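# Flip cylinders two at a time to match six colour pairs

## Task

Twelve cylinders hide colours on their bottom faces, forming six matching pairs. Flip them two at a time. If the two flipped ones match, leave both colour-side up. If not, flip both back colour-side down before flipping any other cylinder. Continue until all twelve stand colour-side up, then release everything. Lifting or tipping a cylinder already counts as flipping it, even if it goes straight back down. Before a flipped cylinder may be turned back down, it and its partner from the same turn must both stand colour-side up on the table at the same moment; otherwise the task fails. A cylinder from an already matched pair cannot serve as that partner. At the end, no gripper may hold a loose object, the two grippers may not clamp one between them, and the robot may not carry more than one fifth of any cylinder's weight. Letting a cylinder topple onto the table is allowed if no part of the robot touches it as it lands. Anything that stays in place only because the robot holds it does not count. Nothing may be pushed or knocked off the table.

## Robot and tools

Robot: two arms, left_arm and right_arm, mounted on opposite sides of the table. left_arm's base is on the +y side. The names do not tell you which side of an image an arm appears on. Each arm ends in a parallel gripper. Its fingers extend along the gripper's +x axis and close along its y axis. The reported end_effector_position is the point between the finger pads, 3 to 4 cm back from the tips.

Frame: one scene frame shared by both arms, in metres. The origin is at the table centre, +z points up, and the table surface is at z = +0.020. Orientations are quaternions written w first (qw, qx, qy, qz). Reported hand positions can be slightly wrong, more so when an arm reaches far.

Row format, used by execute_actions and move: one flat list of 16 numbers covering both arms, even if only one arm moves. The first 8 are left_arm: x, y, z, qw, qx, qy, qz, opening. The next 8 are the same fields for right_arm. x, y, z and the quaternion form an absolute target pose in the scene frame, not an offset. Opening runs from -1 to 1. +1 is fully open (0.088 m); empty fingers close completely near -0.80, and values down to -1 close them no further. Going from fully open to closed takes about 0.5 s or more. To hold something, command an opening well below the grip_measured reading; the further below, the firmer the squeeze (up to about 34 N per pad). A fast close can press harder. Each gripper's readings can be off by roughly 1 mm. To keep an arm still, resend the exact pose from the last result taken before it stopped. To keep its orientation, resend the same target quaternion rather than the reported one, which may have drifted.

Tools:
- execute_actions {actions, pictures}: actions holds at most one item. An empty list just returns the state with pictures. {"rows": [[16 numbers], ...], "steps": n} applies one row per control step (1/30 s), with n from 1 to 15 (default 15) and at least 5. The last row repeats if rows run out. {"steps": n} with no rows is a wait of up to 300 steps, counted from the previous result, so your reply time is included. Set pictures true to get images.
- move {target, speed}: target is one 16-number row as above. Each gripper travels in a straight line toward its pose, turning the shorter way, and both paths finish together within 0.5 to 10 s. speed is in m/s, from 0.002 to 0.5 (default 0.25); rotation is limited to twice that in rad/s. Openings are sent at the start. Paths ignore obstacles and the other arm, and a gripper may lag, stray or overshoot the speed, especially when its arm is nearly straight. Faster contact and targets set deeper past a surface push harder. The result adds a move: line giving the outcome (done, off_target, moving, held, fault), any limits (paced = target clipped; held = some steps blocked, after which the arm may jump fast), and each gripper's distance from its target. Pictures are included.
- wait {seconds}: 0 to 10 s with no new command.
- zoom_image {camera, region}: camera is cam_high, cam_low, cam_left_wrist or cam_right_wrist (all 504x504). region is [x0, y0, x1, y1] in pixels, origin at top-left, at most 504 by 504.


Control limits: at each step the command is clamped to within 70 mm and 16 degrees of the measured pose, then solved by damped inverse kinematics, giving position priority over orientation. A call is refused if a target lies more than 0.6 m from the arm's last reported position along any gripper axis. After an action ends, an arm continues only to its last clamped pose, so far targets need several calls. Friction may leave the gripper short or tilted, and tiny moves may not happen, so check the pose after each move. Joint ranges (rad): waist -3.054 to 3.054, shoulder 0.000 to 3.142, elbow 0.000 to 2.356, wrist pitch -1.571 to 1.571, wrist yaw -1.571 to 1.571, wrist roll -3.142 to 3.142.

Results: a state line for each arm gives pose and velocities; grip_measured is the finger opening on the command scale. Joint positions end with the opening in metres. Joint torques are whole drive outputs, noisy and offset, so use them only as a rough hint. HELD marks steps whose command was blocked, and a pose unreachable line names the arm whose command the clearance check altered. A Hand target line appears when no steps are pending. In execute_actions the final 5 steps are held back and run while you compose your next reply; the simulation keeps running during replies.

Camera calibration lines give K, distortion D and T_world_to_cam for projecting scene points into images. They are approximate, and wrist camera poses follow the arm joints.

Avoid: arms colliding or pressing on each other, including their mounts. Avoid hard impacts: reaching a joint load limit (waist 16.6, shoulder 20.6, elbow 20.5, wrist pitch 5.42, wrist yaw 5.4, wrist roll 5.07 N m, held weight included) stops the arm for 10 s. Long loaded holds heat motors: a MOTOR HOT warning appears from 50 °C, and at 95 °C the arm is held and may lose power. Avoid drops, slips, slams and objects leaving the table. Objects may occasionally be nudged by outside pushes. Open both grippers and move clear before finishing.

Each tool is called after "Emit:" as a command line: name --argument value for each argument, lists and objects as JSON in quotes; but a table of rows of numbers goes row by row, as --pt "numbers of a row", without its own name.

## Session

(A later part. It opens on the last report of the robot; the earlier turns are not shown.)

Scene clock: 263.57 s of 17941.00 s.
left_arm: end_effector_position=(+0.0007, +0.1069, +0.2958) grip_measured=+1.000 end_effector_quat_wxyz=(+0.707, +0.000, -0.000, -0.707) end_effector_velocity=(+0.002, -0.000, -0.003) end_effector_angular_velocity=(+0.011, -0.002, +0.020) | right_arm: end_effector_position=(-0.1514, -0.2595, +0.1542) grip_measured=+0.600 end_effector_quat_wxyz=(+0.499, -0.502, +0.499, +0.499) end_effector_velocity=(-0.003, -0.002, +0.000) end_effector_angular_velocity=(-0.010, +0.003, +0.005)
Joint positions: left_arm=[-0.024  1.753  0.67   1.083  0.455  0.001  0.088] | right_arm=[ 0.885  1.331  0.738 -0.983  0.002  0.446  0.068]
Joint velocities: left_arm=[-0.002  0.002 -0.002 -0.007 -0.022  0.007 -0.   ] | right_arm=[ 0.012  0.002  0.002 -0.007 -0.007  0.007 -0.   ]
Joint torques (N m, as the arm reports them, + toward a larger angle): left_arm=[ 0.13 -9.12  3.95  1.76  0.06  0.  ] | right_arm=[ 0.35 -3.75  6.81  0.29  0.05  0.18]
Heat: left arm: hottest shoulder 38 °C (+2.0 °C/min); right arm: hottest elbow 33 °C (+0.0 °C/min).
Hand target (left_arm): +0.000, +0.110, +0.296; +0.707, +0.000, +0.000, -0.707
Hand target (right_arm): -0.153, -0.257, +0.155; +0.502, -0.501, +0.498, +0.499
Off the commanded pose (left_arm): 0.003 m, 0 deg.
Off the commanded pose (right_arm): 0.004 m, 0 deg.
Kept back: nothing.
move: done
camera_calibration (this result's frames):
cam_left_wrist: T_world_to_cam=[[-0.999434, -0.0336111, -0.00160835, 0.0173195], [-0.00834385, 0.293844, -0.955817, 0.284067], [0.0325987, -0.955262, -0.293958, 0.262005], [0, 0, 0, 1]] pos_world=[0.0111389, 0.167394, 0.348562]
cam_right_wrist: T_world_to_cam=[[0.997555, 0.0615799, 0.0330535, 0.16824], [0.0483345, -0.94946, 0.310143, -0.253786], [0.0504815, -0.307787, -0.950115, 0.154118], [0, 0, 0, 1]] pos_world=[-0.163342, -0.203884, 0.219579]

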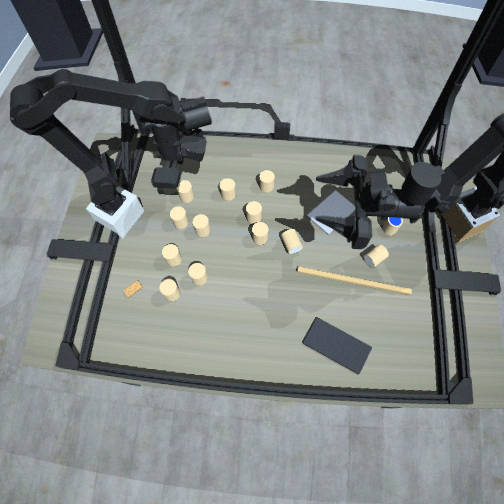

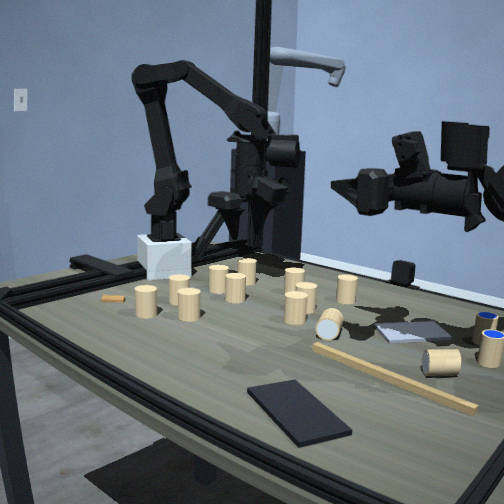

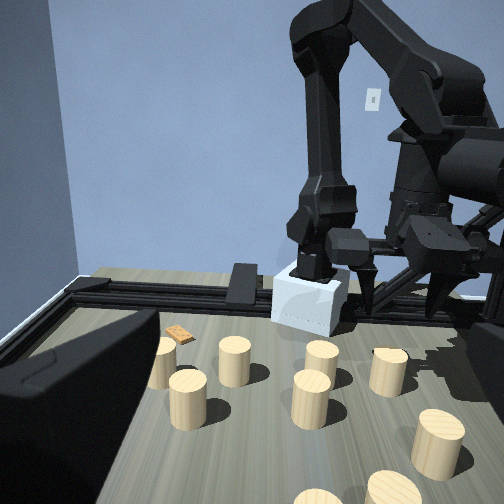

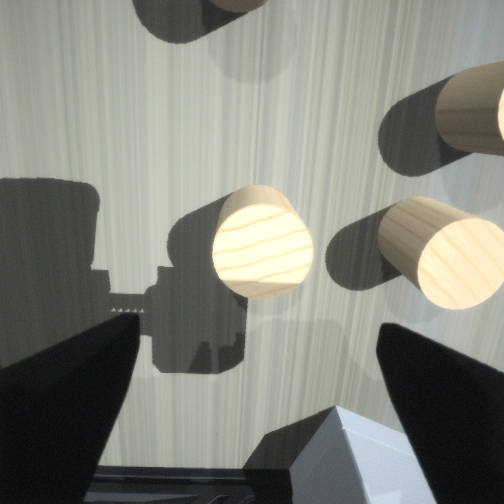

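Emit:
move --target '[0,0.11,0.296,0.707,0,0,-0.707,1,-0.152,-0.254,0.072,0.5,-0.5,0.5,0.5,0.6]' --speed 0.12

Emit:
execute_actions --actions '[{"rows":[[0,0.11,0.296,0.707,0,0,-0.707,1,-0.152,-0.251,0.077,0.5,-0.5,0.5,0.5,-0.3]],"steps":14}]'

Emit:
move --target '[0,0.11,0.296,0.707,0,0,-0.707,1,-0.152,-0.251,0.17,0.5,-0.5,0.5,0.5,-0.3]' --speed 0.3

Emit:
move --target '[-0.003,0.11,0.3,0.707,0,0,-0.707,1,0,-0.03,0.28,0.5,0.5,0.5,0.5,-0.3]' --speed 0.5

Emit:
move --target '[-0.002,0.02,0.292,0.707,0,0,-0.707,1,0,-0.03,0.28,0.5,0.5,0.5,0.5,-0.3]' --speed 0.2

Scene clock: 265.17 s of 17941.00 s.
left_arm: end_effector_position=(+0.0007, +0.1069, +0.2958) grip_measured=+1.000 end_effector_quat_wxyz=(+0.707, +0.000, -0.000, -0.707) end_effector_velocity=(+0.000, -0.001, -0.002) end_effector_angular_velocity=(+0.007, +0.011, +0.005) | right_arm: end_effector_position=(-0.1534, -0.2518, +0.0759) grip_measured=+0.600 end_effector_quat_wxyz=(+0.503, -0.495, +0.498, +0.504) end_effector_velocity=(-0.003, -0.001, -0.004) end_effector_angular_velocity=(-0.007, +0.021, +0.005)
Joint positions: left_arm=[-0.024  1.753  0.67   1.083  0.455  0.001  0.088] | right_arm=[ 0.878  1.549  0.554 -0.562  0.002  0.444  0.068]
Joint velocities: left_arm=[-0.002  0.002  0.002 -0.007 -0.007 -0.007  0.   ] | right_arm=[-0.002  0.012 -0.007  0.022 -0.022 -0.007 -0.   ]
Joint torques (N m, as the arm reports them, + toward a larger angle): left_arm=[ 0.26 -9.17  4.06  1.76  0.14 -0.04] | right_arm=[-0.34 -4.34  3.33  0.31 -0.1  -0.21]
Heat: left arm: hottest shoulder 38 °C (+2.0 °C/min); right arm: hottest elbow 33 °C (+0.0 °C/min).
Hand target (left_arm): +0.000, +0.110, +0.296; +0.707, +0.000, +0.000, -0.707
Hand target (right_arm): -0.152, -0.255, +0.073; +0.500, -0.500, +0.500, +0.500
Off the commanded pose (left_arm): 0.003 m, 0 deg.
Off the commanded pose (right_arm): 0.005 m, 1 deg.
Kept back: nothing.
move: done
camera_calibration (this result's frames):
cam_left_wrist: T_world_to_cam=[[-0.999434, -0.0336111, -0.00160835, 0.0173195], [-0.00834385, 0.293844, -0.955817, 0.284067], [0.0325987, -0.955262, -0.293958, 0.262005], [0, 0, 0, 1]] pos_world=[0.0111389, 0.167394, 0.348562]
cam_right_wrist: T_world_to_cam=[[0.998088, 0.055761, 0.0266635, 0.171468], [0.0454739, -0.954651, 0.294234, -0.222665], [0.0418611, -0.292458, -0.955362, 0.0851652], [0, 0, 0, 1]] pos_world=[-0.16458, -0.197221, 0.142307]

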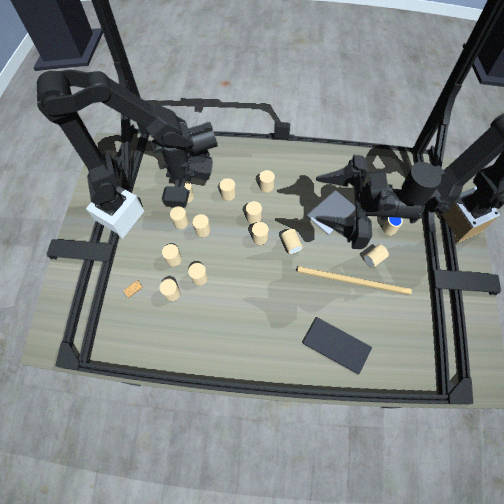

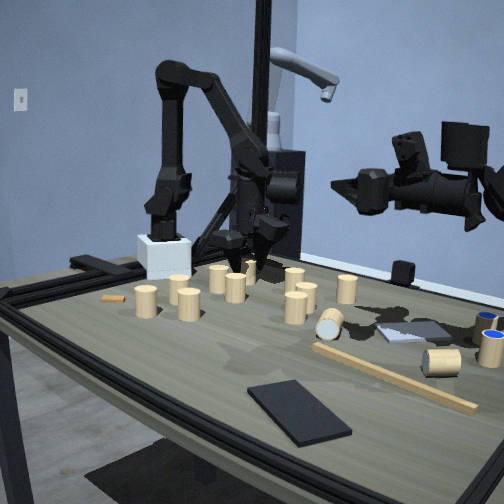

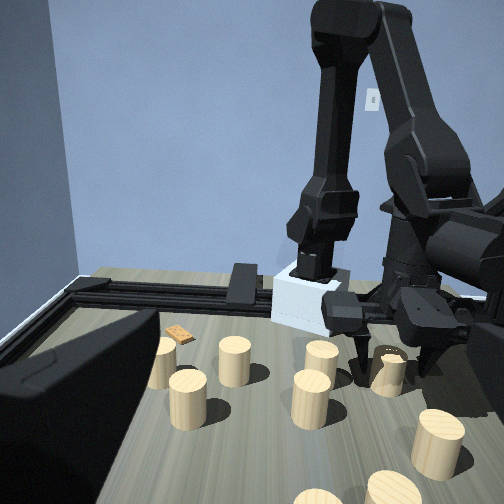

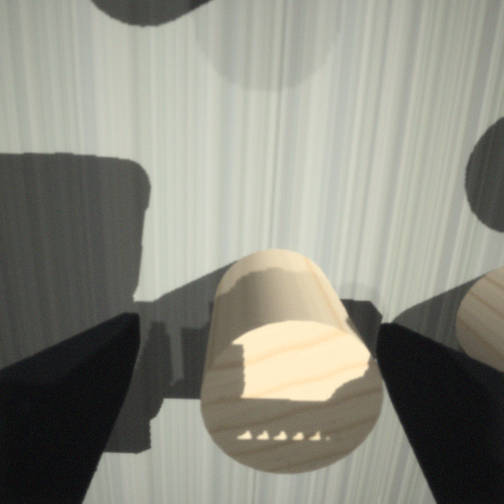

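Scene clock: 265.47 s of 17941.00 s.
left_arm: end_effector_position=(+0.0007, +0.1069, +0.2958) grip_measured=+1.000 end_effector_quat_wxyz=(+0.707, +0.000, -0.000, -0.707) end_effector_velocity=(-0.004, -0.001, -0.003) end_effector_angular_velocity=(+0.011, +0.013, -0.015) | right_arm: end_effector_position=(-0.1515, -0.2527, +0.0766) grip_measured=+0.023 end_effector_quat_wxyz=(+0.502, -0.499, +0.499, +0.500) end_effector_velocity=(+0.004, -0.002, +0.003) end_effector_angular_velocity=(-0.017, -0.016, -0.000)
Joint positions: left_arm=[-0.024  1.753  0.67   1.083  0.455  0.001  0.088] | right_arm=[ 0.871  1.549  0.558 -0.577  0.003  0.438  0.04 ]
Joint velocities: left_arm=[-0.007  0.002 -0.002 -0.007  0.007 -0.007  0.   ] | right_arm=[-0.007 -0.002  0.012 -0.037  0.007 -0.007  0.   ]
Joint torques (N m, as the arm reports them, + toward a larger angle): left_arm=[ 0.12 -9.13  4.28  1.77  0.12 -0.04] | right_arm=[-0.3  -4.45  5.49 -0.08 -0.11 -0.21]
Heat: left arm: hottest shoulder 38 °C (+2.0 °C/min); right arm: hottest elbow 33 °C (+0.0 °C/min).
Steps of this call (steps 1 to 9: the first 9 steps of this action). Readings (end_effector_position):
1: left_arm (+0.0007, +0.1069, +0.2958) | right_arm (-0.1532, -0.2517, +0.0758)
2: left_arm (+0.0007, +0.1069, +0.2958) | right_arm (-0.1528, -0.2520, +0.0759)
4: left_arm (+0.0007, +0.1069, +0.2958) | right_arm (-0.1517, -0.2529, +0.0760)
8: left_arm (+0.0007, +0.1069, +0.2958) | right_arm (-0.1515, -0.2527, +0.0765)
9: the state above

Scene clock: 266.70 s of 17941.00 s.
left_arm: end_effector_position=(+0.0006, +0.1070, +0.2958) grip_measured=+1.000 end_effector_quat_wxyz=(+0.707, +0.000, -0.000, -0.707) end_effector_velocity=(+0.001, -0.001, +0.002) end_effector_angular_velocity=(-0.002, -0.008, +0.005) | right_arm: end_effector_position=(-0.1517, -0.2522, +0.1655) grip_measured=+0.022 end_effector_quat_wxyz=(+0.500, -0.504, +0.502, +0.494) end_effector_velocity=(-0.000, -0.008, +0.002) end_effector_angular_velocity=(-0.034, +0.009, +0.009)
Joint positions: left_arm=[-0.024  1.753  0.67   1.083  0.455  0.001  0.088] | right_arm=[ 0.871  1.352  0.802 -1.034  0.002  0.437  0.04 ]
Joint velocities: left_arm=[-0.002 -0.002  0.007 -0.007 -0.007  0.007  0.   ] | right_arm=[ 0.002 -0.007  0.002 -0.037 -0.022 -0.007 -0.   ]
Joint torques (N m, as the arm reports them, + toward a larger angle): left_arm=[ 0.09 -9.18  4.03  1.73  0.15  0.01] | right_arm=[-0.31 -6.01  7.05 -0.1  -0.11 -0.22]
Heat: left arm: hottest shoulder 38 °C (+2.0 °C/min); right arm: hottest elbow 33 °C (+0.0 °C/min).
Hand target (left_arm): -0.000, +0.110, +0.296; +0.707, +0.000, +0.000, -0.707
Hand target (right_arm): -0.153, -0.250, +0.170; +0.500, -0.500, +0.500, +0.500
Off your previous action's commanded pose (left_arm): 0.003 m, 0 deg at its last step (step 5 of this call).
Off your previous action's commanded pose (right_arm): 0.002 m, 0 deg at its last step (step 5 of this call).
Off the commanded pose (left_arm): 0.003 m, 0 deg.
Off the commanded pose (right_arm): 0.005 m, 1 deg.
Kept back: nothing.
move: done
camera_calibration (this result's frames):
cam_left_wrist: T_world_to_cam=[[-0.999434, -0.0336111, -0.00160835, 0.017279], [-0.00834385, 0.293844, -0.955817, 0.284058], [0.0325987, -0.955262, -0.293958, 0.262096], [0, 0, 0, 1]] pos_world=[0.0110954, 0.167483, 0.348581]
cam_right_wrist: T_world_to_cam=[[0.997726, 0.0561712, 0.0372554, 0.165664], [0.0414366, -0.947095, 0.318267, -0.252103], [0.0531619, -0.315999, -0.947269, 0.165075], [0, 0, 0, 1]] pos_world=[-0.163617, -0.195907, 0.230435]

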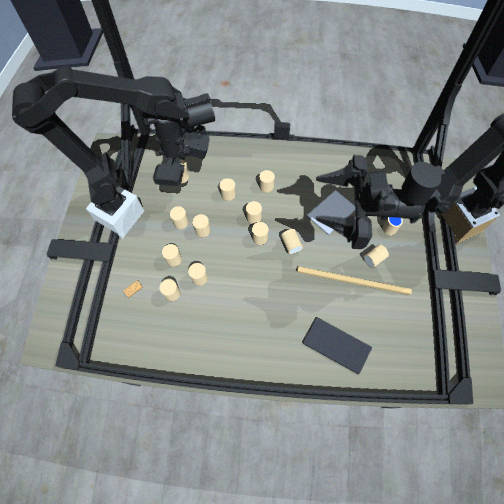

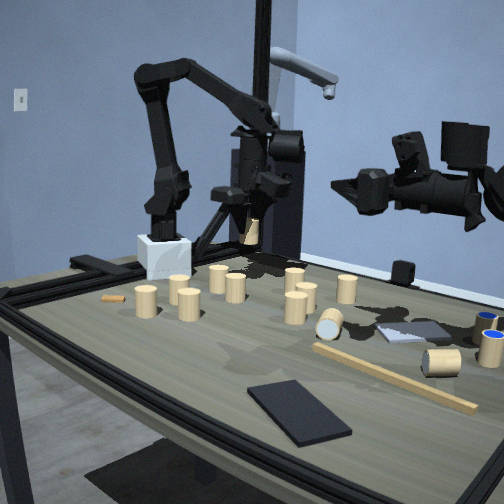

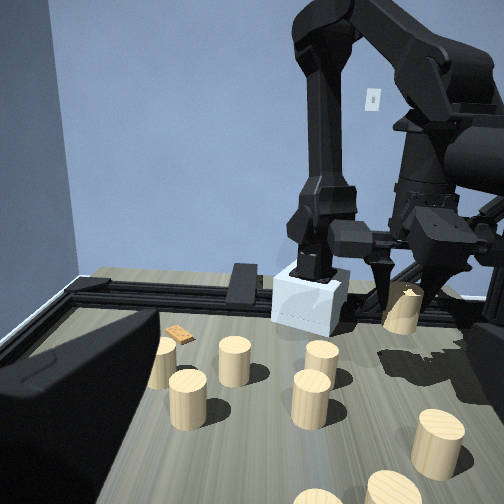

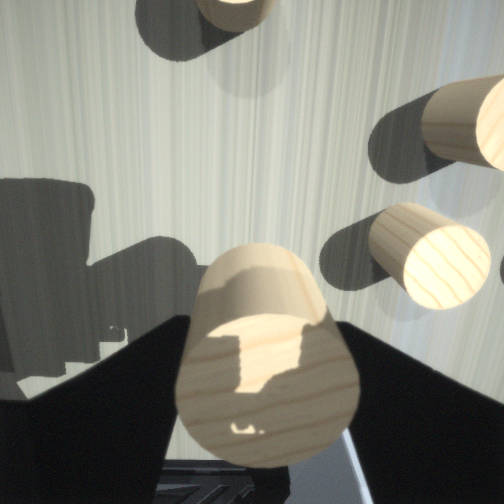

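Scene clock: 269.50 s of 17941.00 s.
left_arm: end_effector_position=(-0.0010, +0.1078, +0.3004) grip_measured=+1.000 end_effector_quat_wxyz=(+0.707, -0.000, -0.002, -0.707) end_effector_velocity=(+0.002, +0.000, +0.002) end_effector_angular_velocity=(-0.007, +0.019, +0.019) | right_arm: end_effector_position=(-0.0010, -0.0315, +0.2778) grip_measured=+0.022 end_effector_quat_wxyz=(+0.505, +0.500, +0.498, +0.497) end_effector_velocity=(+0.000, +0.000, -0.002) end_effector_angular_velocity=(-0.002, -0.007, -0.005)
Joint positions: left_arm=[-0.027  1.735  0.67   1.069  0.452  0.001  0.088] | right_arm=[ 0.182  1.585  0.505  1.073 -0.244  1.565  0.04 ]
Joint velocities: left_arm=[-0.002 -0.002 -0.002  0.007 -0.022 -0.022 -0.   ] | right_arm=[ 0.002  0.007 -0.002  0.007  0.007 -0.007 -0.   ]
Joint torques (N m, as the arm reports them, + toward a larger angle): left_arm=[-0.11 -9.32  4.35  1.48 -0.1  -0.02] | right_arm=[ 0.28 -5.87  6.68  1.65  0.03  0.12]
Heat: left arm: hottest shoulder 38 °C (+2.0 °C/min); right arm: hottest elbow 33 °C (+0.0 °C/min).
Hand target (left_arm): -0.003, +0.110, +0.300; +0.707, -0.000, -0.000, -0.707
Hand target (right_arm): -0.001, -0.029, +0.278; +0.503, +0.502, +0.498, +0.497
Off the commanded pose (left_arm): 0.003 m, 0 deg.
Off the commanded pose (right_arm): 0.003 m, 1 deg.
Kept back: nothing.
move: done
camera_calibration (this result's frames):
cam_left_wrist: T_world_to_cam=[[-0.999455, -0.0328568, -0.00316129, 0.0160718], [-0.00652588, 0.290568, -0.956832, 0.288915], [0.032357, -0.95629, -0.290624, 0.263313], [0, 0, 0, 1]] pos_world=[0.00942841, 0.168382, 0.35302]
cam_right_wrist: T_world_to_cam=[[0.0624062, -0.0367798, -0.997373, 0.282313], [-0.953396, -0.297769, -0.0486738, 0.0362426], [-0.295196, 0.953929, -0.0536483, 0.12458], [0, 0, 0, 1]] pos_world=[0.0537112, -0.0976655, 0.290019]

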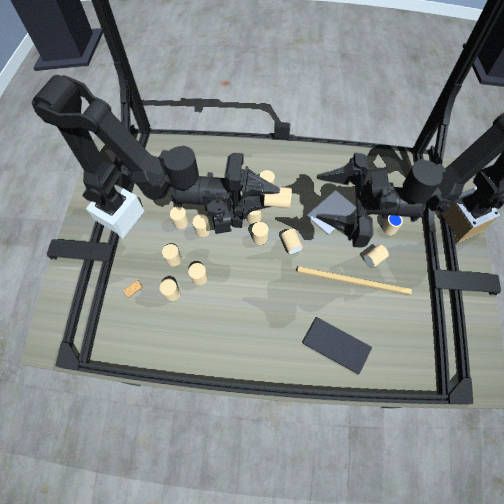

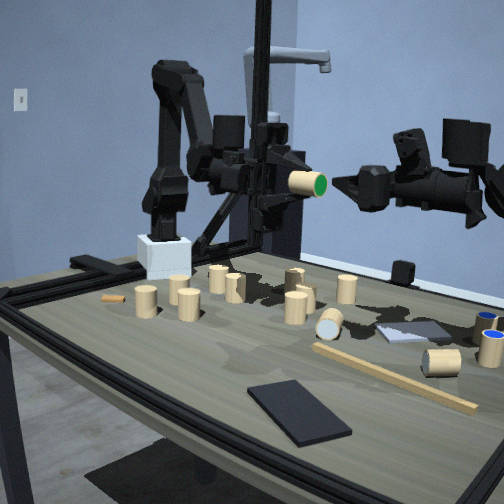

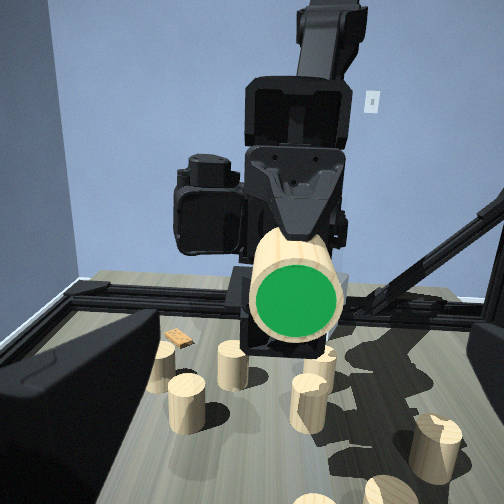

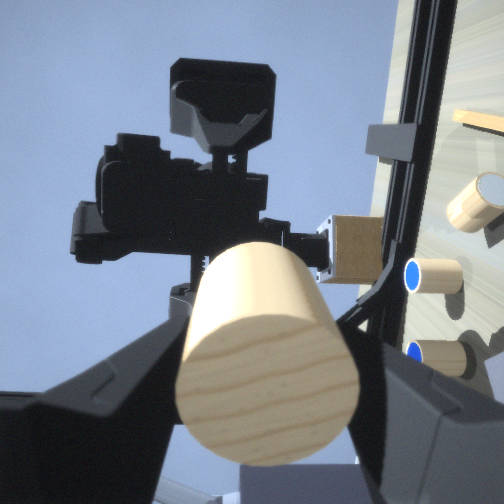

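Scene clock: 270.53 s of 17941.00 s.
left_arm: end_effector_position=(-0.0023, +0.0237, +0.2958) grip_measured=+1.000 end_effector_quat_wxyz=(+0.707, -0.001, -0.004, -0.707) end_effector_velocity=(+0.000, -0.002, -0.002) end_effector_angular_velocity=(+0.007, +0.010, +0.005) | right_arm: end_effector_position=(-0.0013, -0.0319, +0.2779) grip_measured=+0.022 end_effector_quat_wxyz=(+0.502, +0.497, +0.501, +0.500) end_effector_velocity=(-0.000, -0.001, -0.002) end_effector_angular_velocity=(-0.007, -0.020, +0.005)
Joint positions: left_arm=[-0.128  1.986  0.997  0.997  0.352  0.001  0.088] | right_arm=[ 0.177  1.585  0.505  1.074 -0.259  1.565  0.04 ]
Joint velocities: left_arm=[-0.002  0.007  0.007 -0.007 -0.007 -0.007 -0.   ] | right_arm=[-0.002 -0.002 -0.002 -0.007 -0.007 -0.022 -0.   ]
Joint torques (N m, as the arm reports them, + toward a larger angle): left_arm=[-0.26 -8.15  6.5   1.48 -0.12 -0.07] | right_arm=[-0.32 -6.4   6.91  1.48 -0.13  0.12]
Heat: left arm: hottest shoulder 38 °C (+3.0 °C/min); right arm: hottest elbow 33 °C (+0.0 °C/min).
Hand target (left_arm): -0.002, +0.020, +0.292; +0.707, -0.000, +0.000, -0.707
Hand target (right_arm): -0.000, -0.030, +0.280; +0.500, +0.500, +0.500, +0.500
Off the commanded pose (left_arm): 0.005 m, 0 deg.
Off the commanded pose (right_arm): 0.003 m, 0 deg.
Kept back: nothing.
move: done
camera_calibration (this result's frames):
cam_left_wrist: T_world_to_cam=[[-0.999439, -0.03325, -0.00400932, 0.0122312], [-0.00570532, 0.286998, -0.957914, 0.30928], [0.0330013, -0.957354, -0.287027, 0.180579], [0, 0, 0, 1]] pos_world=[0.00802951, 0.0845219, 0.348143]
cam_right_wrist: T_world_to_cam=[[0.0624029, -0.035743, -0.997411, 0.282448], [-0.950298, -0.307551, -0.048434, 0.0354891], [-0.305024, 0.95086, -0.0531586, 0.124553], [0, 0, 0, 1]] pos_world=[0.0540912, -0.097422, 0.290057]

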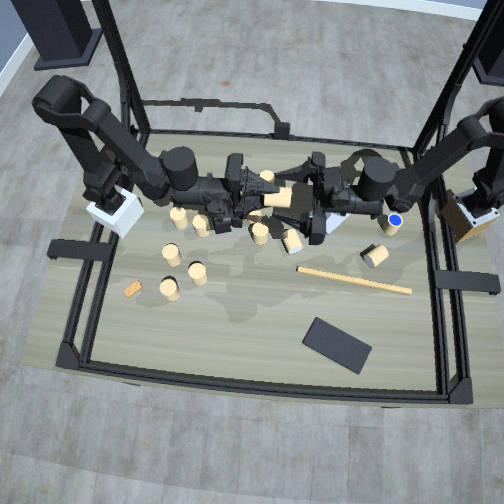

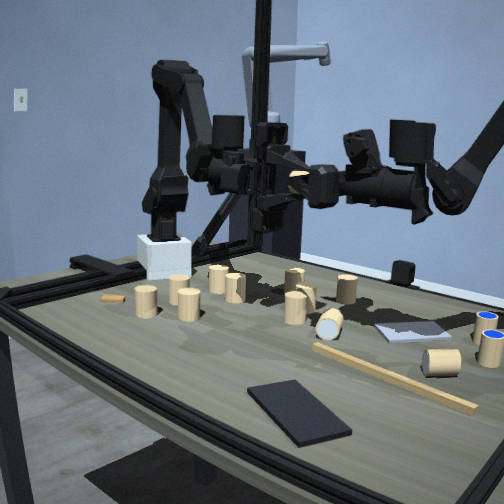

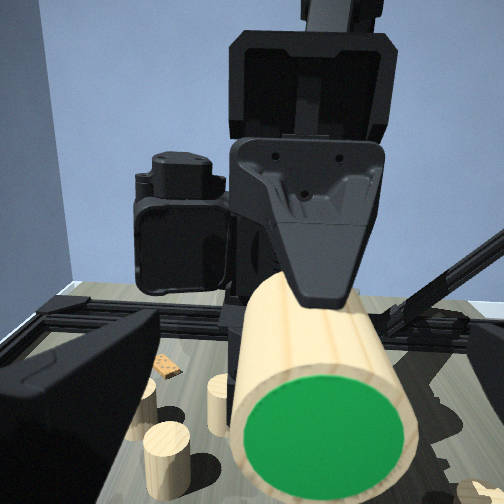

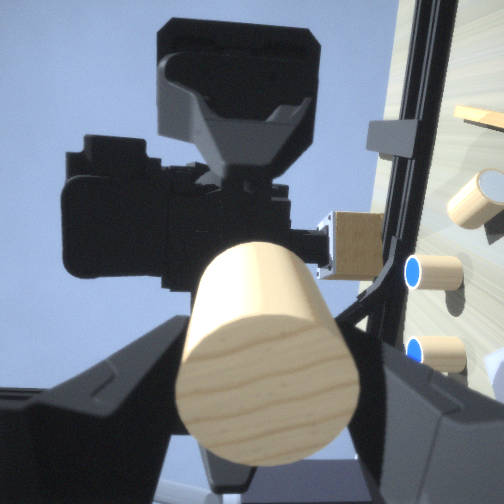

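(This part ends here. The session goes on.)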